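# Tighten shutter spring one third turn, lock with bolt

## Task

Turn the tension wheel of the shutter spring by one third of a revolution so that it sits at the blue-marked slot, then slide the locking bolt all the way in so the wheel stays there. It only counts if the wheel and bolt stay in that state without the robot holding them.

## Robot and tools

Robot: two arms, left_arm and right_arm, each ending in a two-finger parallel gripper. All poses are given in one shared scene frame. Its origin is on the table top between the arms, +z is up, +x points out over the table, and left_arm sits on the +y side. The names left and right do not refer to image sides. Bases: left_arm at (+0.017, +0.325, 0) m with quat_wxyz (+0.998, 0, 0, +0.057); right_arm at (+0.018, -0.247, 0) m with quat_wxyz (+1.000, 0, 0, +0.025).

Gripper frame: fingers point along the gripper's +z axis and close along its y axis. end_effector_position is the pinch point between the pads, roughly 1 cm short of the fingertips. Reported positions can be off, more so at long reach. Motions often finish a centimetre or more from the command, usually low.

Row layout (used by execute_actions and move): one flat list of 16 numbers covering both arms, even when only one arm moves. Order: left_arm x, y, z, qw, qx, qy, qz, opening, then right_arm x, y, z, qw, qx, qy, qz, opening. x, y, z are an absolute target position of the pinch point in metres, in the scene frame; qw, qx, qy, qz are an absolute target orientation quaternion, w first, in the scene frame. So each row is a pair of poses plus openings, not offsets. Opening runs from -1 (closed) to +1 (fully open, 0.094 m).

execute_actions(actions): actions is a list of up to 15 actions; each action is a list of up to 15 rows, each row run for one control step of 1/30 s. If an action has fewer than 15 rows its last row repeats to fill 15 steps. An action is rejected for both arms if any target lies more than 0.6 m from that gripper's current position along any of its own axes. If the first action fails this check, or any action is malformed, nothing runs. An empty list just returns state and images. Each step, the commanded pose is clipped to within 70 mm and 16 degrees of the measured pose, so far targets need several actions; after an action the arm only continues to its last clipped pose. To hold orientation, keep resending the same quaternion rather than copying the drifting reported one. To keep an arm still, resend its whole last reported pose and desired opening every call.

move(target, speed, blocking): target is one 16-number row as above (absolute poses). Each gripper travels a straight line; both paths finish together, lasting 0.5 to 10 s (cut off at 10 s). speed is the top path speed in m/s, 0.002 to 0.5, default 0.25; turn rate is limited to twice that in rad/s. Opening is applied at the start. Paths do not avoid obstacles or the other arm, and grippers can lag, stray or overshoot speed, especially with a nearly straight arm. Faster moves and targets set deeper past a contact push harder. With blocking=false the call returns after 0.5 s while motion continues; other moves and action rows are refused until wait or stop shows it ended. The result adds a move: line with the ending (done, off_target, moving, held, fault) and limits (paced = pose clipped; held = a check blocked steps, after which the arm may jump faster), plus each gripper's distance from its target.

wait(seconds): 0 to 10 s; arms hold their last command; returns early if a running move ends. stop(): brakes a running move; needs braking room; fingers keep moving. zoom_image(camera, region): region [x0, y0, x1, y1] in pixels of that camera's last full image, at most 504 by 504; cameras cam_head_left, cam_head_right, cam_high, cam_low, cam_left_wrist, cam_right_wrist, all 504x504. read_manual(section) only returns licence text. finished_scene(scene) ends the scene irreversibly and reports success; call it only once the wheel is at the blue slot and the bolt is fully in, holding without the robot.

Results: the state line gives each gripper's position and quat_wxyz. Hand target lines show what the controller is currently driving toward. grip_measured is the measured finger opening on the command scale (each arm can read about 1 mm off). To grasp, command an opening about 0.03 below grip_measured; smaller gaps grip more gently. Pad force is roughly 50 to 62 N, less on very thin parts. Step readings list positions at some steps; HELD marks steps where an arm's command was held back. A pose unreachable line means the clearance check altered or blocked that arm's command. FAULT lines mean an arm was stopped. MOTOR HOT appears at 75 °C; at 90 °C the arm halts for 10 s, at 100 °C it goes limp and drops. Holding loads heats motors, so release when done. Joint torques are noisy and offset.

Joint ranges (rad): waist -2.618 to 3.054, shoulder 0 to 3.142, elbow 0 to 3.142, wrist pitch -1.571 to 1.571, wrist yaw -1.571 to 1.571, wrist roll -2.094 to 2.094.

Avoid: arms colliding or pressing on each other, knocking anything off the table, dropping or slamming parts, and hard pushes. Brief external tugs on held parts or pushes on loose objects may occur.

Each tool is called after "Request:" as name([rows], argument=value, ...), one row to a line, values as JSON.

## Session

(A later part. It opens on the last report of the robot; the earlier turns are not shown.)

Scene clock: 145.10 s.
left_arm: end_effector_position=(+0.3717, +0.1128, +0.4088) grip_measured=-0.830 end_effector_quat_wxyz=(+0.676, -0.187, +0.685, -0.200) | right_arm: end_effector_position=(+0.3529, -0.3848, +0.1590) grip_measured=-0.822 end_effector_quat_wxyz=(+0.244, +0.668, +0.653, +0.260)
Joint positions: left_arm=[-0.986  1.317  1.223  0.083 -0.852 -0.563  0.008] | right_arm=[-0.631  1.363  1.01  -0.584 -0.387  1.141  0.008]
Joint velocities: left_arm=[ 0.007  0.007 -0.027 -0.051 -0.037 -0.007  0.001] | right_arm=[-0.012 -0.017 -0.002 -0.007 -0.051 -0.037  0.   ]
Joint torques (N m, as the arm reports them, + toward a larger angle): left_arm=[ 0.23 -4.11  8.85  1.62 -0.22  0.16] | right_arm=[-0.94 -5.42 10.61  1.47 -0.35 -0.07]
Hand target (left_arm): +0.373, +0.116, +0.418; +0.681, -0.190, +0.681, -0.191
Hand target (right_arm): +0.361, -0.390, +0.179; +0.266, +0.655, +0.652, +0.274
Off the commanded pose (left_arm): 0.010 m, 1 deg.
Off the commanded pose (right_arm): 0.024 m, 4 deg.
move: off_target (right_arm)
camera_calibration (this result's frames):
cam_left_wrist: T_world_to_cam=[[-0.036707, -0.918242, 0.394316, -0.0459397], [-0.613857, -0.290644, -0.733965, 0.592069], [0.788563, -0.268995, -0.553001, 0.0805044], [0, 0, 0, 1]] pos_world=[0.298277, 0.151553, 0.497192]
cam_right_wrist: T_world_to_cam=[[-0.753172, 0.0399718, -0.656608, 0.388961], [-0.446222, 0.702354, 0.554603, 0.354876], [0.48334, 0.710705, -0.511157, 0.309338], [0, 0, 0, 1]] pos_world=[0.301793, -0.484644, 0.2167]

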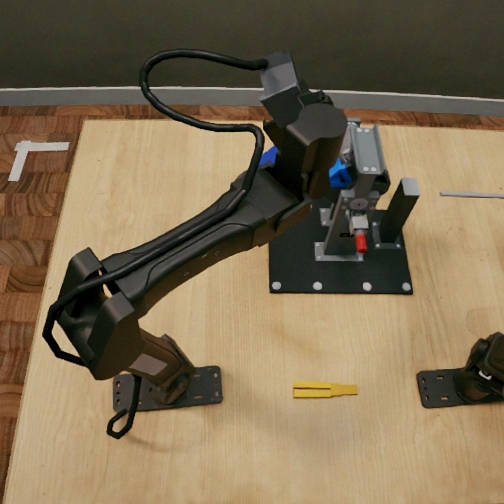

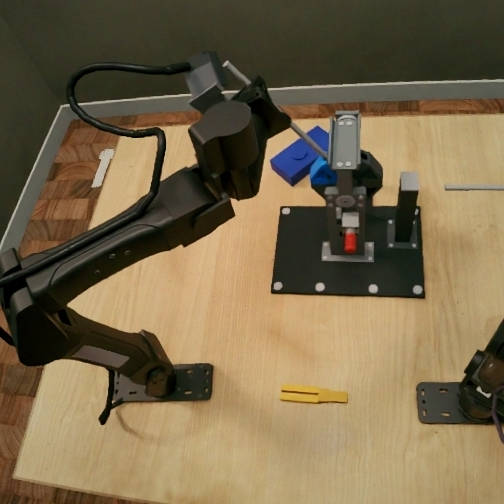

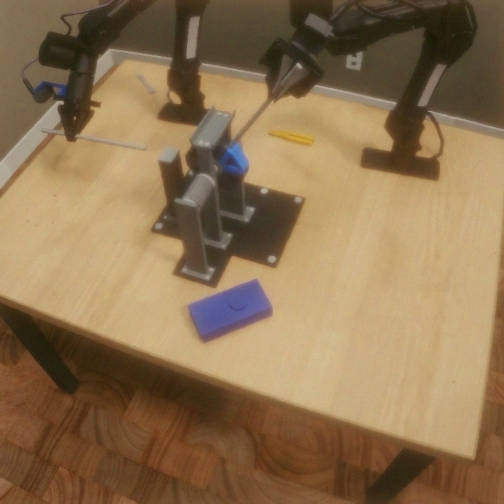

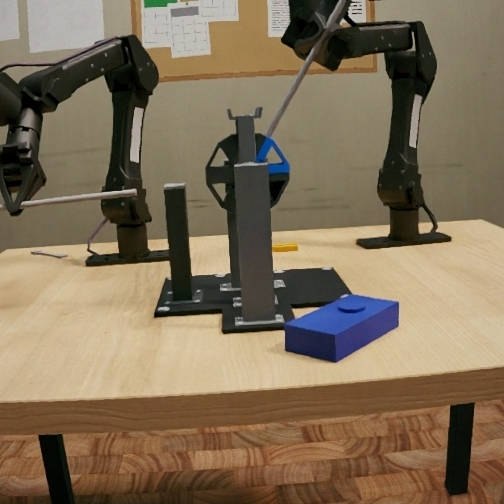

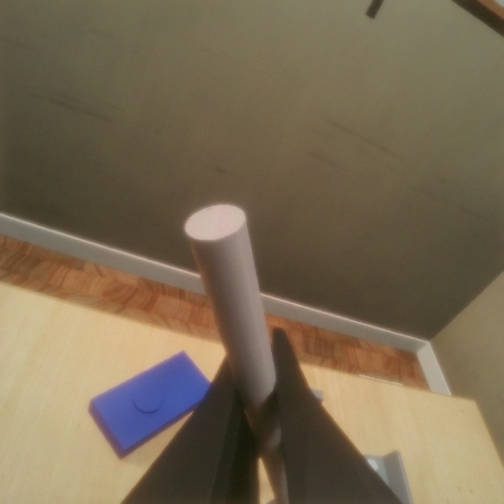

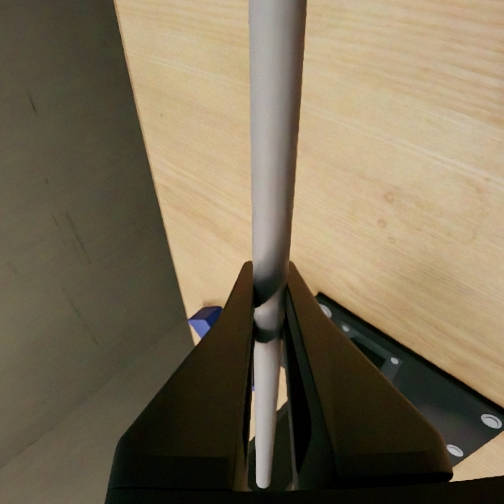

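Request:
move(target=[0.373,0.116,0.418,0.68,-0.19,0.68,-0.19,-0.86, 0.36,-0.39,0.03,0,0.707,0.707,0,-0.85], speed=0.15)

Scene clock: 151.03 s.
left_arm: end_effector_position=(+0.3717, +0.1128, +0.4088) grip_measured=-0.837 end_effector_quat_wxyz=(+0.675, -0.188, +0.684, -0.200) | right_arm: end_effector_position=(+0.3469, -0.3883, +0.0182) grip_measured=-0.822 end_effector_quat_wxyz=(-0.011, +0.706, +0.708, -0.008)
Joint positions: left_arm=[-0.986  1.317  1.223  0.083 -0.852 -0.565  0.008] | right_arm=[-0.456  2.     1.386 -0.983  0.007  1.162  0.008]
Joint velocities: left_arm=[ 0.007 -0.022 -0.012  0.051  0.051  0.066 -0.   ] | right_arm=[ 0.017  0.012 -0.002 -0.066 -0.11  -0.037  0.001]
Joint torques (N m, as the arm reports them, + toward a larger angle): left_arm=[ 0.14 -4.17  8.83  1.62 -0.22  0.18] | right_arm=[  0.9  -10.87   8.97   0.15   0.01   0.08]
Hand target (left_arm): +0.373, +0.116, +0.418; +0.681, -0.190, +0.681, -0.190
Hand target (right_arm): +0.357, -0.389, +0.031; +0.004, +0.705, +0.709, -0.005
Off the commanded pose (left_arm): 0.010 m, 1 deg.
Off the commanded pose (right_arm): 0.018 m, 2 deg.
move: off_target (right_arm)
camera_calibration (this result's frames):
cam_left_wrist: T_world_to_cam=[[-0.036233, -0.917619, 0.395806, -0.0467041], [-0.613949, -0.292069, -0.733323, 0.591969], [0.788514, -0.269575, -0.552789, 0.08048], [0, 0, 0, 1]] pos_world=[0.298287, 0.151735, 0.497079]
cam_right_wrist: T_world_to_cam=[[-0.999226, 0.00914912, 0.0382578, 0.352857], [0.0334159, 0.710566, 0.702836, 0.266792], [-0.0207544, 0.703571, -0.710322, 0.418466], [0, 0, 0, 1]] pos_world=[0.352353, -0.487222, 0.0962354]

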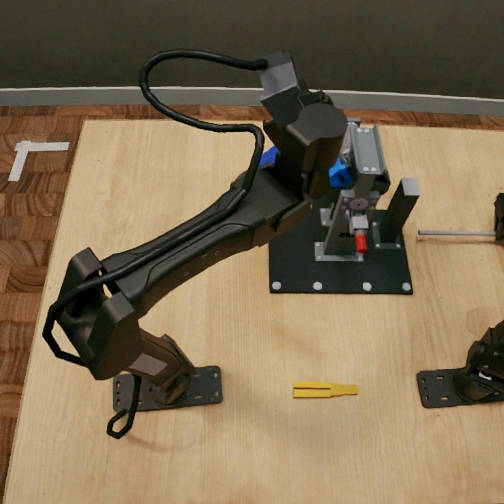

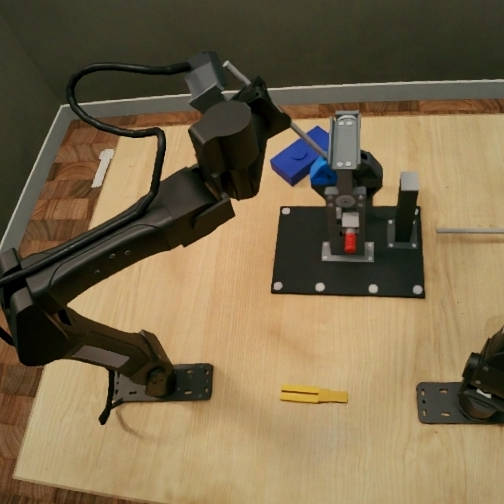

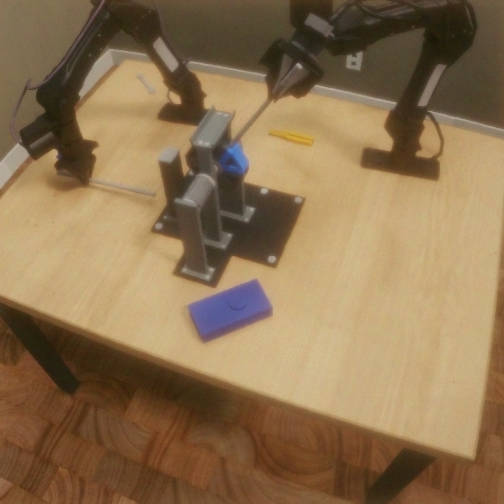

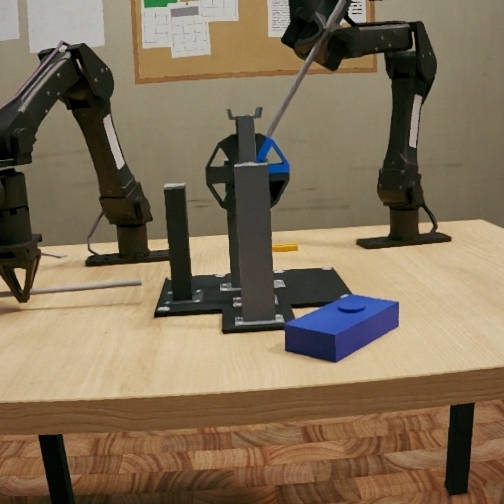

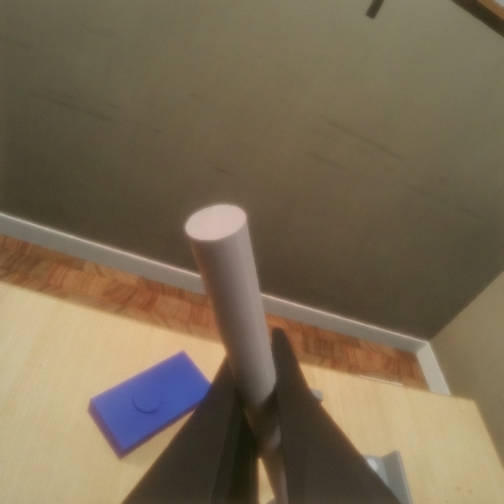

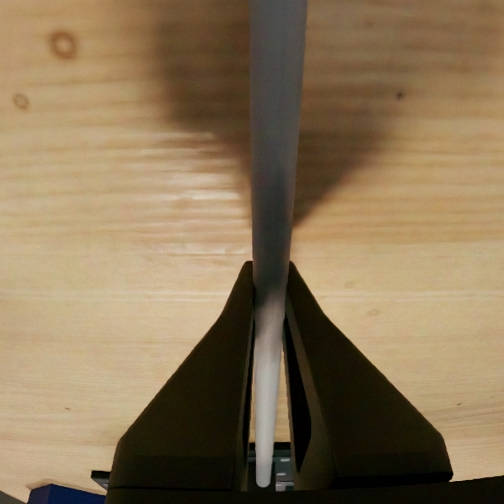

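Request:
move(target=[0.373,0.116,0.418,0.68,-0.19,0.68,-0.19,-0.86, 0.36,-0.39,0.024,0,0.707,0.707,0,-0.85], speed=0.03)

Request:
move(target=[0.373,0.116,0.418,0.68,-0.19,0.68,-0.19,-0.86, 0.36,-0.39,0.024,0,0.707,0.707,0,-0.7])

Request:
move(target=[0.373,0.116,0.418,0.68,-0.19,0.68,-0.19,-0.86, 0.34,-0.38,0.10,0,0.707,0.707,0,-0.7])

Request:
move(target=[0.373,0.116,0.418,0.68,-0.19,0.68,-0.19,-0.86, 0.205,-0.085,0.15,0.271,0.271,0.653,0.653,0.2], speed=0.3)

Scene clock: 163.67 s.
left_arm: end_effector_position=(+0.3717, +0.1129, +0.4087) grip_measured=-0.837 end_effector_quat_wxyz=(+0.675, -0.188, +0.684, -0.200) | right_arm: end_effector_position=(+0.3448, -0.3875, +0.0119) grip_measured=-0.822 end_effector_quat_wxyz=(-0.020, +0.706, +0.708, -0.012)
Joint positions: left_arm=[-0.986  1.317  1.223  0.082 -0.853 -0.565  0.008] | right_arm=[-0.456  2.018  1.386 -0.984  0.008  1.163  0.008]
Joint velocities: left_arm=[ 0.002 -0.012 -0.012  0.007  0.066 -0.081  0.001] | right_arm=[ 0.012  0.007 -0.002 -0.037  0.007 -0.007 -0.   ]
Joint torques (N m, as the arm reports them, + toward a larger angle): left_arm=[ 0.15 -4.12  8.81  1.63 -0.22  0.18] | right_arm=[  0.47 -10.43   9.41   0.25  -0.09   0.07]
Hand target (left_arm): +0.373, +0.116, +0.418; +0.681, -0.190, +0.681, -0.191
Hand target (right_arm): +0.360, -0.390, +0.024; +0.000, +0.707, +0.707, +0.000
Off the commanded pose (left_arm): 0.010 m, 1 deg.
Off the commanded pose (right_arm): 0.020 m, 3 deg.
move: off_target (right_arm)
camera_calibration (this result's frames):
cam_left_wrist: T_world_to_cam=[[-0.0357758, -0.917448, 0.396244, -0.0469814], [-0.614024, -0.29265, -0.733028, 0.591911], [0.788476, -0.269528, -0.552866, 0.0804989], [0, 0, 0, 1]] pos_world=[0.298296, 0.151816, 0.497008]
cam_right_wrist: T_world_to_cam=[[-0.998338, 0.00954532, 0.0568354, 0.350621], [0.047002, 0.705531, 0.707118, 0.264056], [-0.0333495, 0.708614, -0.704807, 0.419662], [0, 0, 0, 1]] pos_world=[0.351622, -0.487025, 0.0891345]

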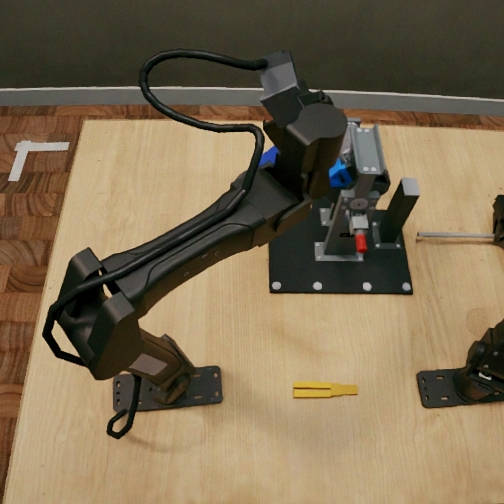

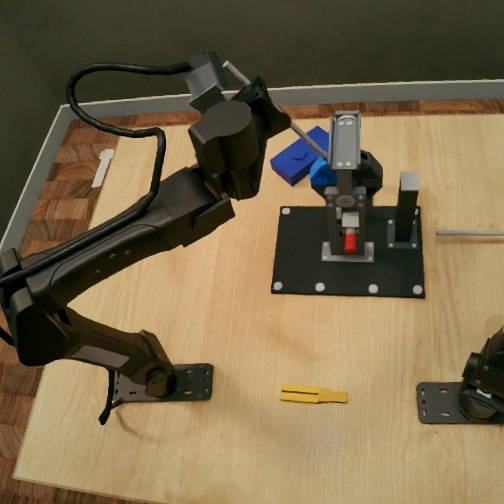

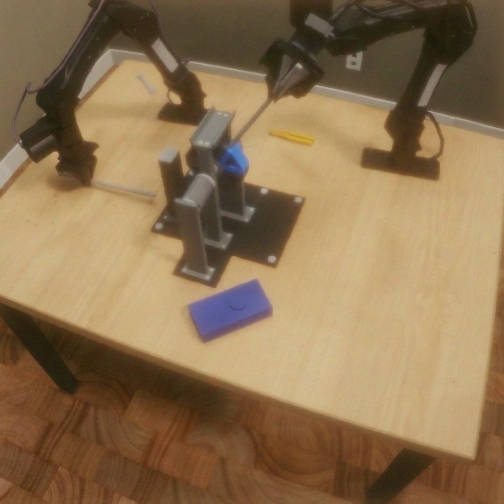

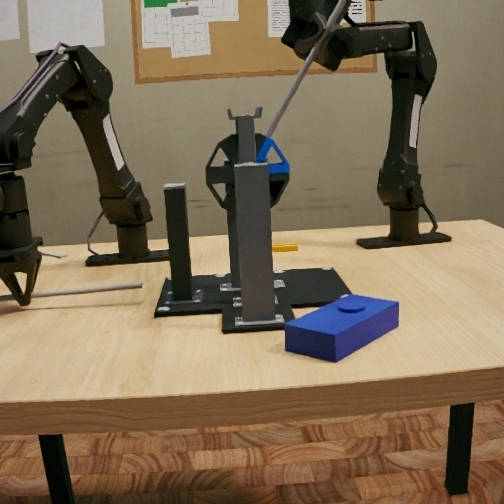

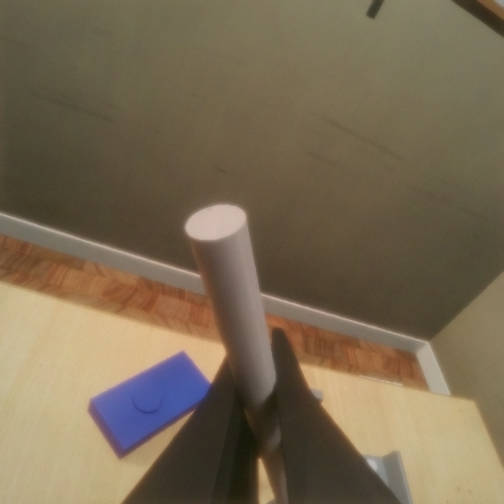

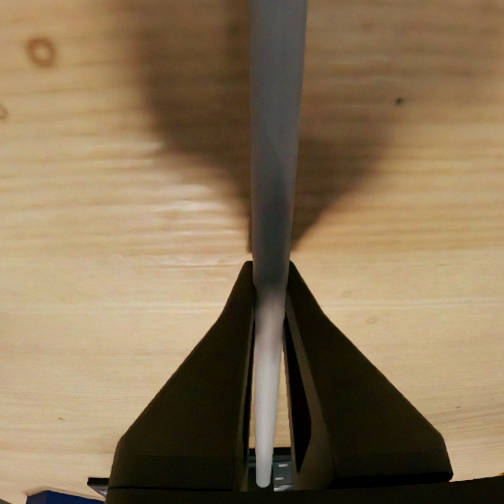

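Scene clock: 164.43 s.
left_arm: end_effector_position=(+0.3717, +0.1130, +0.4087) grip_measured=-0.837 end_effector_quat_wxyz=(+0.675, -0.188, +0.684, -0.200) | right_arm: end_effector_position=(+0.3505, -0.3887, +0.0158) grip_measured=-0.701 end_effector_quat_wxyz=(-0.014, +0.706, +0.708, -0.006)
Joint positions: left_arm=[-0.986  1.317  1.223  0.082 -0.853 -0.566  0.008] | right_arm=[-0.456  2.018  1.403 -0.985  0.001  1.163  0.014]
Joint velocities: left_arm=[ 0.017  0.002  0.002  0.007  0.022 -0.022 -0.   ] | right_arm=[ 0.002  0.002 -0.002 -0.066  0.007  0.007  0.001]
Joint torques (N m, as the arm reports them, + toward a larger angle): left_arm=[ 0.19 -4.14  8.83  1.62 -0.22  0.19] | right_arm=[  0.38 -10.43   8.3    0.29  -0.02   0.09]
Hand target (left_arm): +0.373, +0.116, +0.418; +0.681, -0.190, +0.681, -0.191
Hand target (right_arm): +0.360, -0.390, +0.024; +0.000, +0.707, +0.707, +0.000
Off the commanded pose (left_arm): 0.010 m, 1 deg.
Off the commanded pose (right_arm): 0.013 m, 2 deg.
move: off_target (right_arm)
camera_calibration (this result's frames):
cam_left_wrist: T_world_to_cam=[[-0.0354215, -0.917311, 0.396592, -0.0472083], [-0.613915, -0.293163, -0.732914, 0.591903], [0.788577, -0.269435, -0.552767, 0.0804279], [0, 0, 0, 1]] pos_world=[0.298282, 0.15189, 0.496995]
cam_right_wrist: T_world_to_cam=[[-0.999188, 0.00981482, 0.0390754, 0.356804], [0.0346084, 0.70564, 0.707725, 0.266234], [-0.0206269, 0.708503, -0.705407, 0.41887], [0, 0, 0, 1]] pos_world=[0.35594, -0.488138, 0.0931106]

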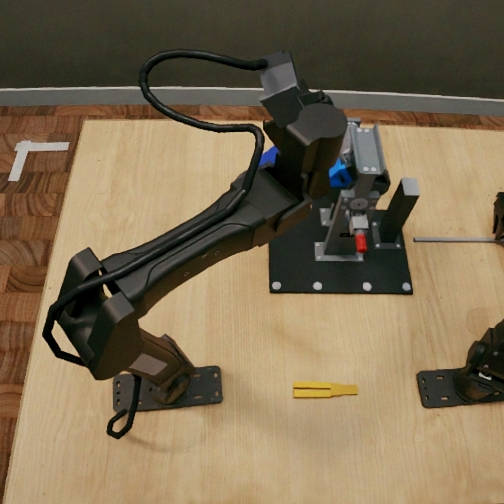

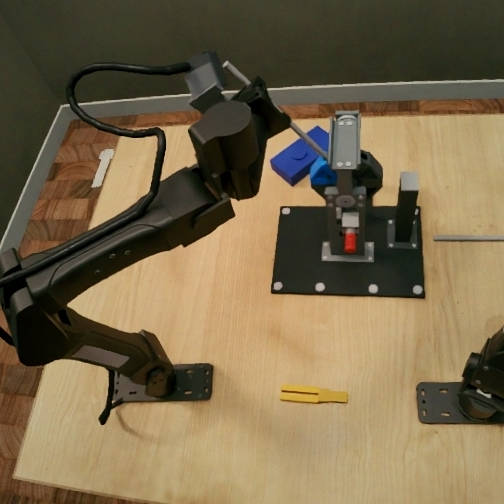

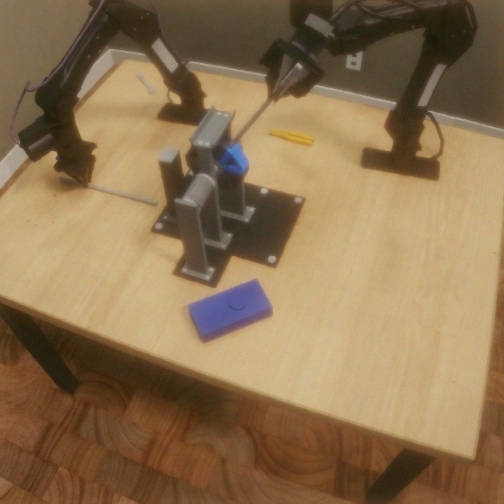

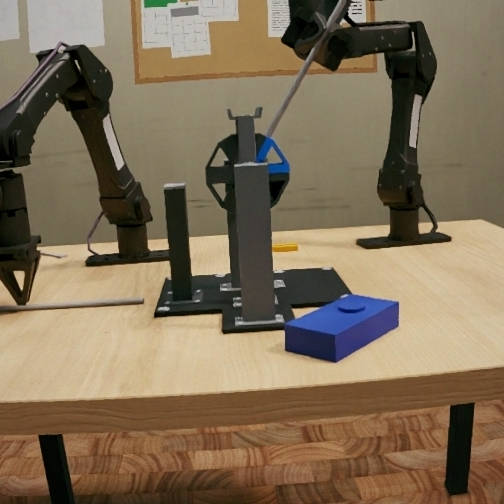

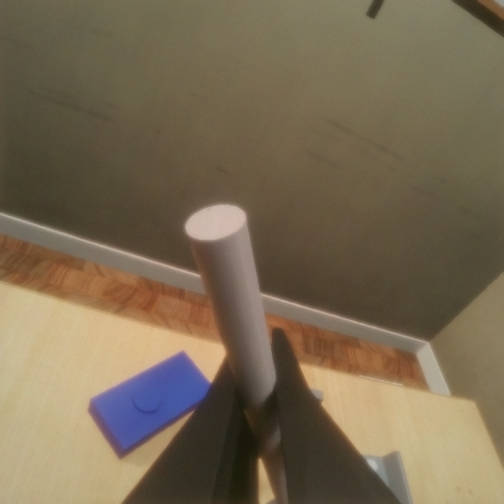

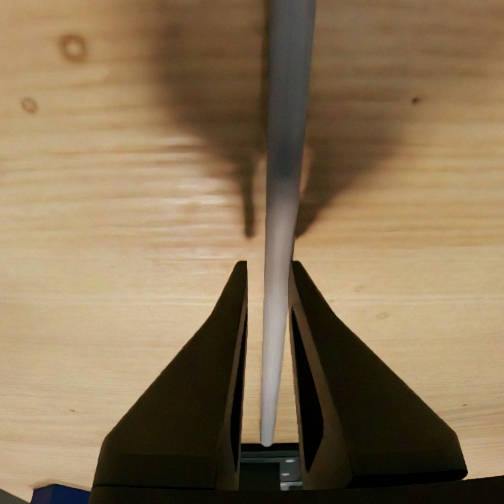

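Scene clock: 165.50 s.
left_arm: end_effector_position=(+0.3717, +0.1130, +0.4086) grip_measured=-0.837 end_effector_quat_wxyz=(+0.675, -0.188, +0.684, -0.200) | right_arm: end_effector_position=(+0.3380, -0.3832, +0.0929) grip_measured=-0.701 end_effector_quat_wxyz=(-0.006, +0.708, +0.706, -0.003)
Joint positions: left_arm=[-0.986  1.317  1.223  0.082 -0.853 -0.566  0.008] | right_arm=[-0.456  1.881  1.526 -1.23   0.001  1.167  0.014]
Joint velocities: left_arm=[ 0.017  0.002  0.007 -0.095  0.066 -0.066 -0.   ] | right_arm=[ 0.002  0.012 -0.007  0.007 -0.051  0.007 -0.   ]
Joint torques (N m, as the arm reports them, + toward a larger angle): left_arm=[ 0.22 -4.13  8.82  1.63 -0.21  0.2 ] | right_arm=[ 0.86 -9.45  8.17  0.24 -0.03  0.09]
Hand target (left_arm): +0.373, +0.116, +0.418; +0.681, -0.190, +0.681, -0.190
Hand target (right_arm): +0.342, -0.381, +0.100; +0.000, +0.707, +0.707, +0.000
Off the commanded pose (left_arm): 0.010 m, 1 deg.
Off the commanded pose (right_arm): 0.008 m, 1 deg.
move: done
camera_calibration (this result's frames):
cam_left_wrist: T_world_to_cam=[[-0.0349758, -0.917442, 0.396329, -0.0471609], [-0.61398, -0.293181, -0.732853, 0.591873], [0.788546, -0.268971, -0.553037, 0.080476], [0, 0, 0, 1]] pos_world=[0.29829, 0.151904, 0.496953]
cam_right_wrist: T_world_to_cam=[[-0.999624, 0.0142148, 0.0234664, 0.344518], [0.0266158, 0.709998, 0.7037, 0.212999], [-0.00665813, 0.70406, -0.71011, 0.463155], [0, 0, 0, 1]] pos_world=[0.341803, -0.482215, 0.170919]

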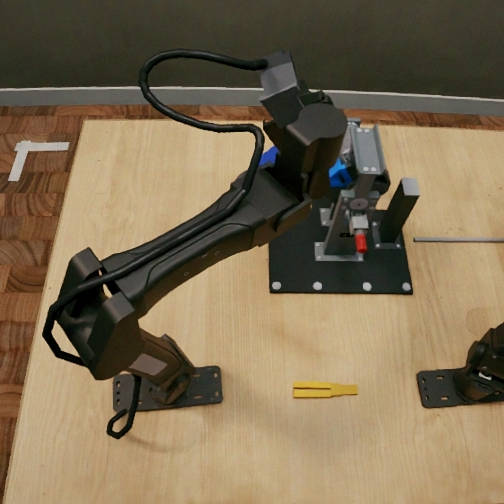

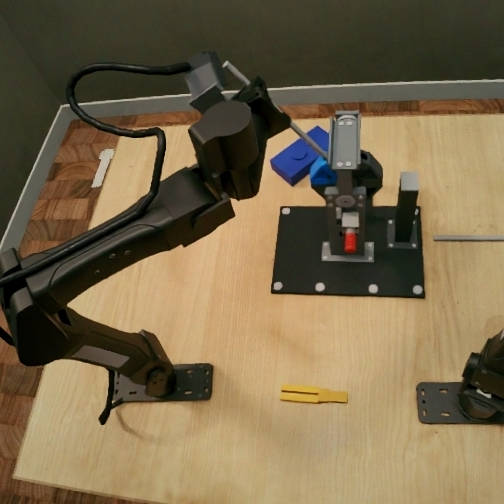

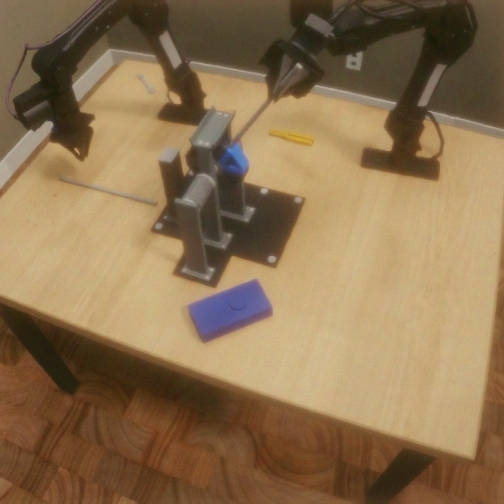

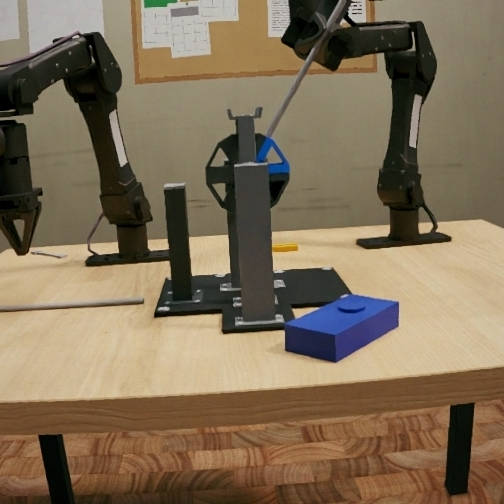

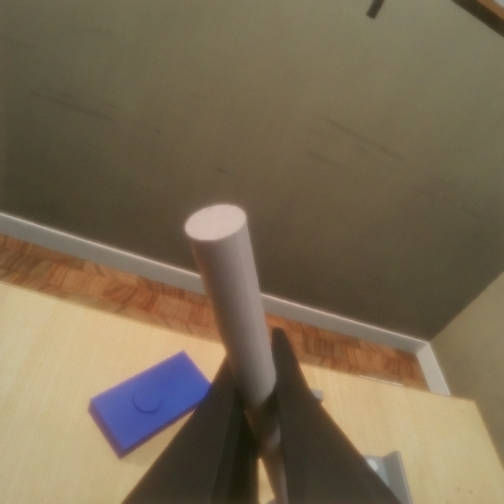

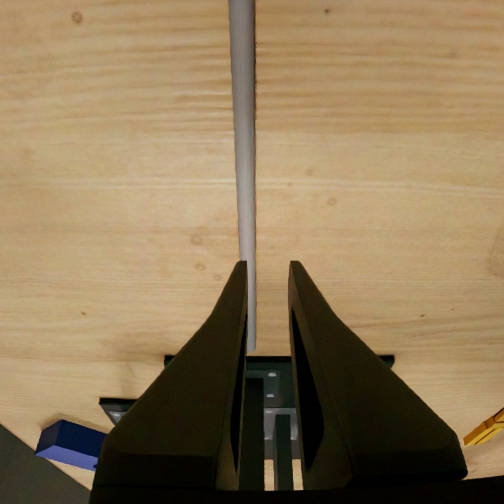

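Scene clock: 169.43 s.
left_arm: end_effector_position=(+0.3717, +0.1130, +0.4086) grip_measured=-0.837 end_effector_quat_wxyz=(+0.675, -0.189, +0.684, -0.200) | right_arm: end_effector_position=(+0.2094, -0.0861, +0.1528) grip_measured=+0.199 end_effector_quat_wxyz=(+0.259, +0.285, +0.684, +0.619)
Joint positions: left_arm=[-0.986  1.317  1.223  0.082 -0.853 -0.566  0.008] | right_arm=[ 0.44   0.051 -0.007 -0.046 -0.289  1.54   0.056]
Joint velocities: left_arm=[ 0.007  0.007 -0.002  0.007  0.007  0.037  0.   ] | right_arm=[ 0.002 -0.012  0.002  0.037  0.037 -0.007 -0.   ]
Joint torques (N m, as the arm reports them, + toward a larger angle): left_arm=[ 0.18 -4.1   8.83  1.62 -0.21  0.2 ] | right_arm=[ 1.    3.11  7.21  2.04  0.06 -0.03]
Hand target (left_arm): +0.373, +0.116, +0.418; +0.681, -0.190, +0.681, -0.191
Hand target (right_arm): +0.210, -0.085, +0.152; +0.258, +0.285, +0.684, +0.620
Off the commanded pose (left_arm): 0.010 m, 1 deg.
Off the commanded pose (right_arm): 0.005 m, 6 deg.
joint sent to its limit (right arm) — the command would take joint 3 (elbow) past its lower limit, so that joint was sent only as far as its limit.
move: off_target (right_arm)
camera_calibration (this result's frames):
cam_left_wrist: T_world_to_cam=[[-0.0349701, -0.917291, 0.39668, -0.0473231], [-0.613985, -0.293462, -0.732736, 0.591859], [0.788543, -0.269179, -0.55294, 0.0804613], [0, 0, 0, 1]] pos_world=[0.29829, 0.151938, 0.496939]
cam_right_wrist: T_world_to_cam=[[-0.0860898, -0.0697596, -0.993842, 0.167276], [-0.996227, 0.0170419, 0.0851002, 0.212324], [0.0110004, 0.997418, -0.0709635, 0.219572], [0, 0, 0, 1]] pos_world=[0.223508, -0.210954, 0.163759]

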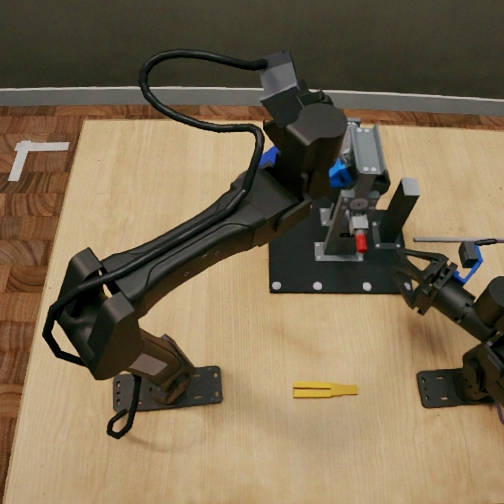

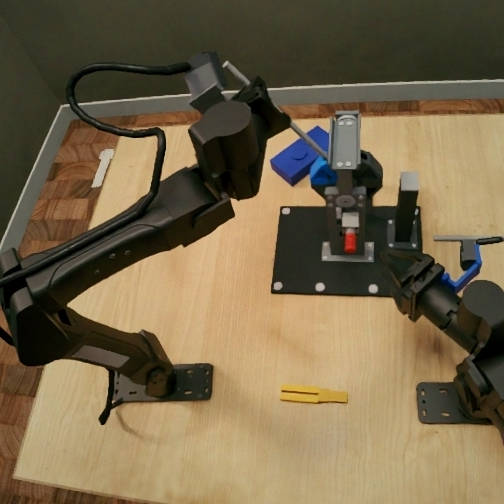

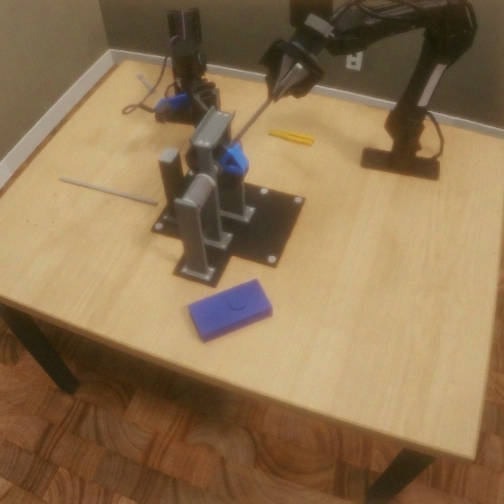

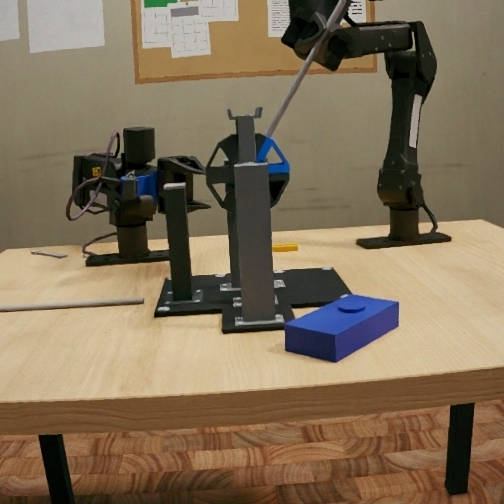

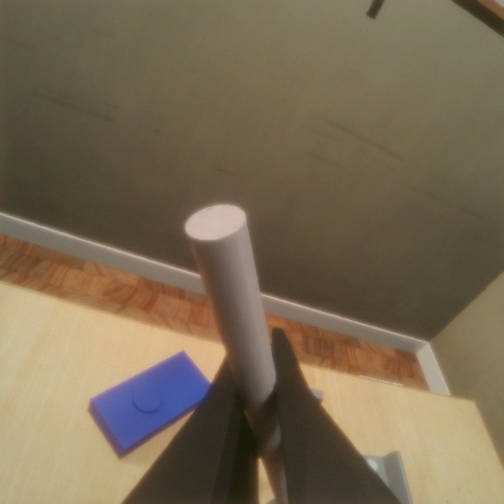

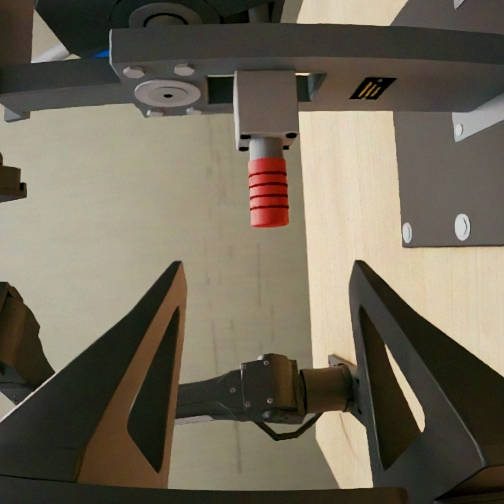

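Request:
zoom_image(camera="cam_right_wrist", region=[100, 0, 420, 240])

Request:
move(target=[0.373,0.116,0.418,0.68,-0.19,0.68,-0.19,-0.86, 0.21,-0.068,0.175,0.347,0.162,0.837,0.391,0.2], speed=0.25)

Request:
move(target=[0.373,0.116,0.418,0.68,-0.19,0.68,-0.19,-0.86, 0.252,-0.035,0.146,0.347,0.162,0.837,0.391,0.2], speed=0.08)

Region (100, 0, 420, 240) of cam_right_wrist's 504x504 image, scaled by 1.575, with more detail than that image has; it fills the top 378 rows of this view, and the rest is white.

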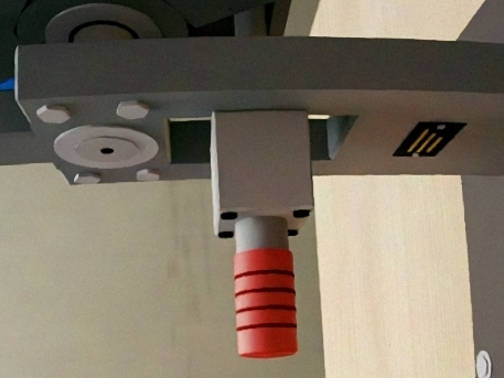

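Scene clock: 181.80 s.
left_arm: end_effector_position=(+0.3717, +0.1130, +0.4086) grip_measured=-0.837 end_effector_quat_wxyz=(+0.675, -0.189, +0.684, -0.200) | right_arm: end_effector_position=(+0.2091, -0.0700, +0.1646) grip_measured=+0.199 end_effector_quat_wxyz=(+0.345, +0.166, +0.839, +0.387)
Joint positions: left_arm=[-0.986  1.317  1.223  0.082 -0.853 -0.566  0.008] | right_arm=[ 0.841  0.526  0.401 -0.368  0.217  1.153  0.056]
Joint velocities: left_arm=[ 0.007 -0.007 -0.017 -0.051  0.022 -0.081  0.   ] | right_arm=[-0.017 -0.007 -0.002  0.007 -0.022 -0.037 -0.001]
Joint torques (N m, as the arm reports them, + toward a larger angle): left_arm=[ 0.17 -4.13  8.81  1.63 -0.2   0.19] | right_arm=[ 1.01  1.88 10.19  1.72  0.13 -0.16]
Hand target (left_arm): +0.373, +0.116, +0.418; +0.681, -0.190, +0.681, -0.191
Hand target (right_arm): +0.210, -0.068, +0.175; +0.352, +0.159, +0.836, +0.388
Off the commanded pose (left_arm): 0.010 m, 1 deg.
Off the commanded pose (right_arm): 0.011 m, 1 deg.
move: off_target (right_arm)
camera_calibration (this result's frames):
cam_left_wrist: T_world_to_cam=[[-0.0349701, -0.917291, 0.39668, -0.0473231], [-0.613985, -0.293462, -0.732736, 0.591859], [0.788543, -0.269179, -0.55294, 0.0804613], [0, 0, 0, 1]] pos_world=[0.29829, 0.151938, 0.496939]
cam_right_wrist: T_world_to_cam=[[-0.0280886, -0.644279, -0.764275, 0.0899364], [-0.999552, 0.0260334, 0.0147894, 0.223706], [0.0103682, 0.764348, -0.644721, 0.282592], [0, 0, 0, 1]] pos_world=[0.223202, -0.163878, 0.24762]

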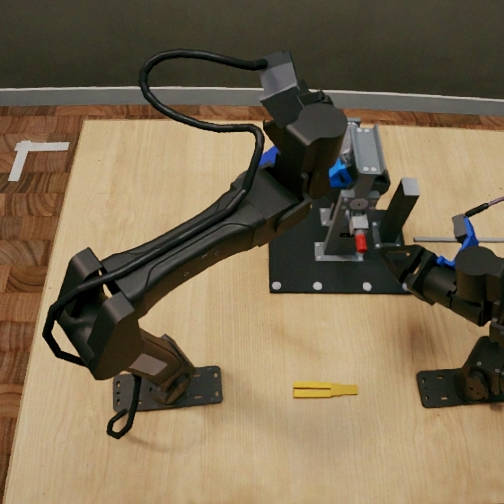

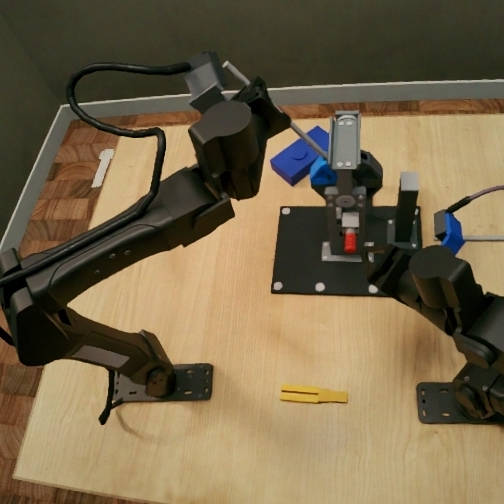

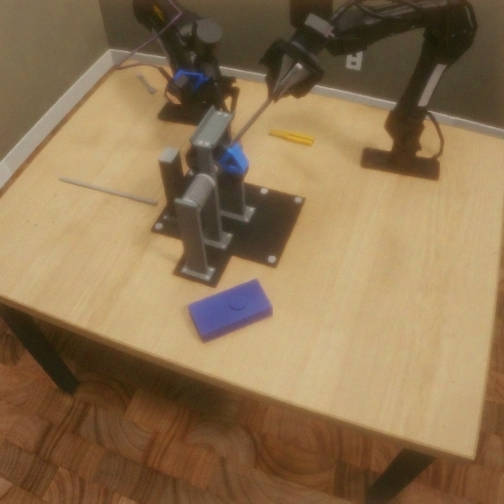

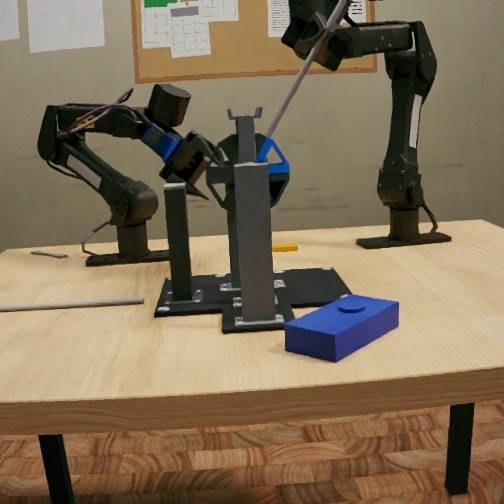

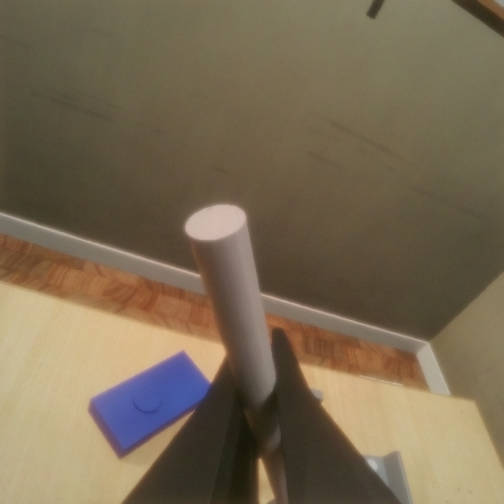

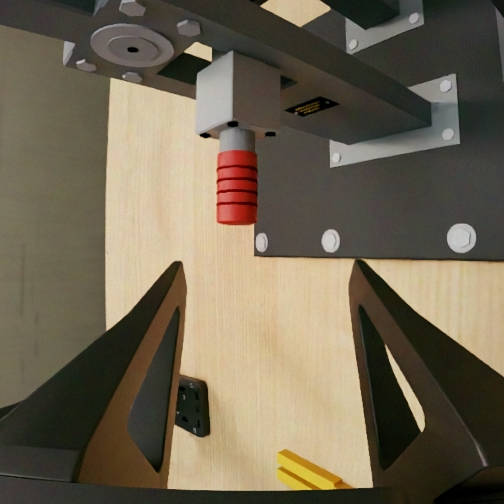

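Scene clock: 183.17 s.
left_arm: end_effector_position=(+0.3717, +0.1130, +0.4086) grip_measured=-0.837 end_effector_quat_wxyz=(+0.675, -0.189, +0.684, -0.200) | right_arm: end_effector_position=(+0.2480, -0.0344, +0.1473) grip_measured=+0.199 end_effector_quat_wxyz=(+0.343, +0.163, +0.837, +0.395)
Joint positions: left_arm=[-0.986  1.317  1.223  0.082 -0.853 -0.566  0.008] | right_arm=[ 0.775  0.857  0.386 -0.005  0.144  1.122  0.056]
Joint velocities: left_arm=[ 0.012  0.007 -0.002  0.037 -0.066  0.037 -0.001] | right_arm=[-0.012  0.007 -0.002 -0.066 -0.037 -0.037  0.   ]
Joint torques (N m, as the arm reports them, + toward a larger angle): left_arm=[ 0.15 -4.09  8.85  1.63 -0.21  0.19] | right_arm=[-1.28 -0.2   7.25  1.92 -0.02 -0.15]
Hand target (left_arm): +0.373, +0.116, +0.418; +0.681, -0.190, +0.681, -0.191
Hand target (right_arm): +0.251, -0.036, +0.145; +0.346, +0.162, +0.837, +0.391
Off the commanded pose (left_arm): 0.010 m, 1 deg.
Off the commanded pose (right_arm): 0.004 m, 1 deg.
move: done
camera_calibration (this result's frames):
cam_left_wrist: T_world_to_cam=[[-0.0349701, -0.917291, 0.39668, -0.0473231], [-0.613985, -0.293462, -0.732736, 0.591859], [0.788543, -0.269179, -0.55294, 0.0804613], [0, 0, 0, 1]] pos_world=[0.29829, 0.151938, 0.496939]
cam_right_wrist: T_world_to_cam=[[-0.0190278, -0.63444, -0.772737, 0.100113], [-0.999817, 0.0134282, 0.0135945, 0.261674], [0.0017516, 0.772855, -0.63458, 0.244718], [0, 0, 0, 1]] pos_world=[0.263103, -0.12913, 0.229097]

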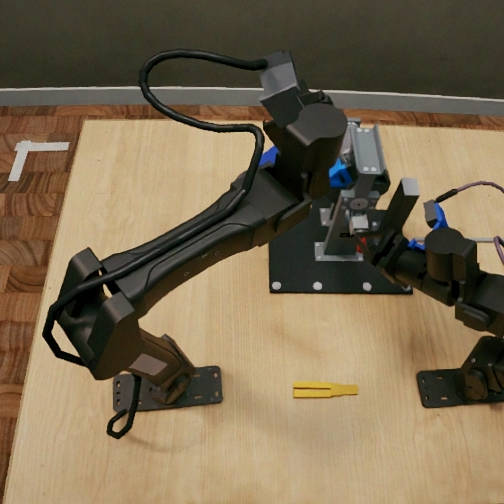

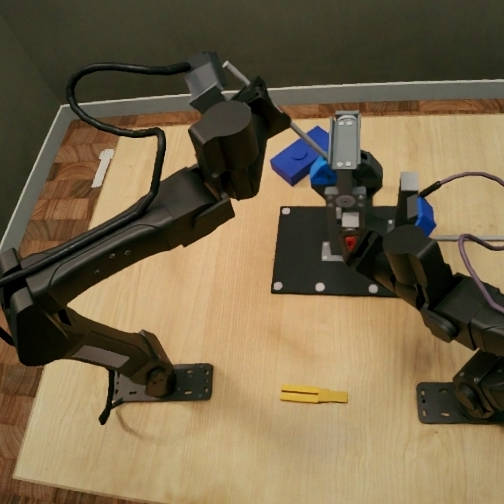

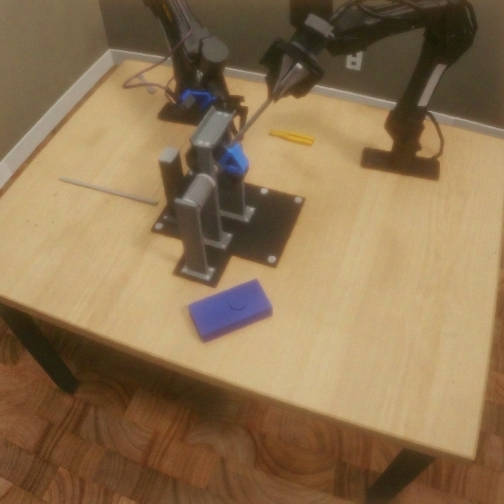

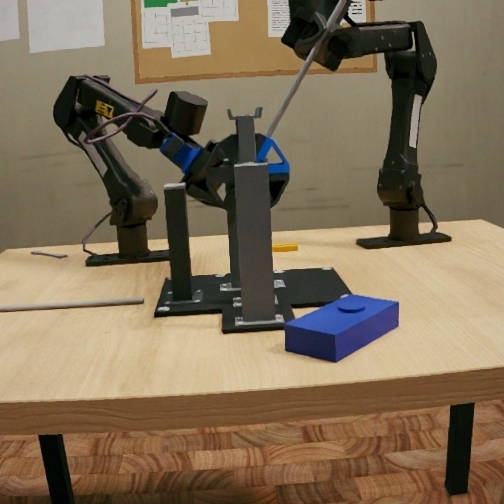

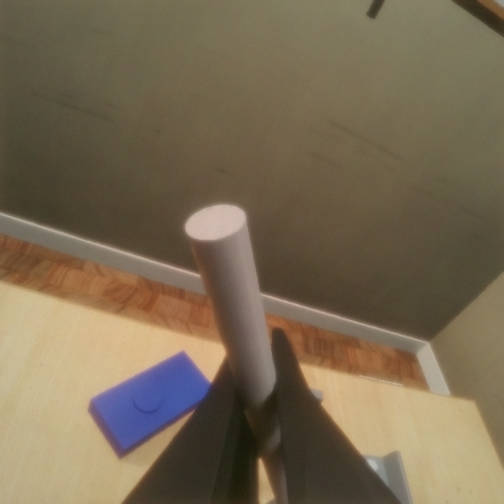

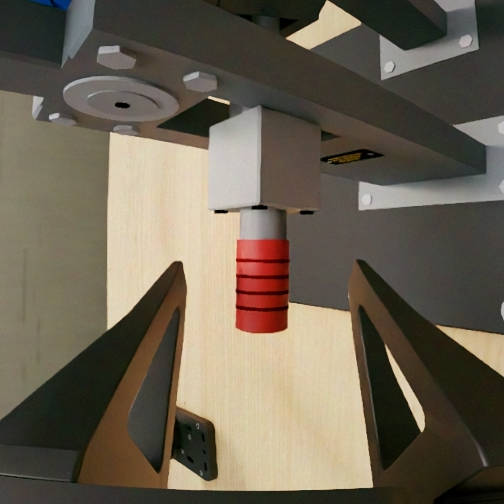

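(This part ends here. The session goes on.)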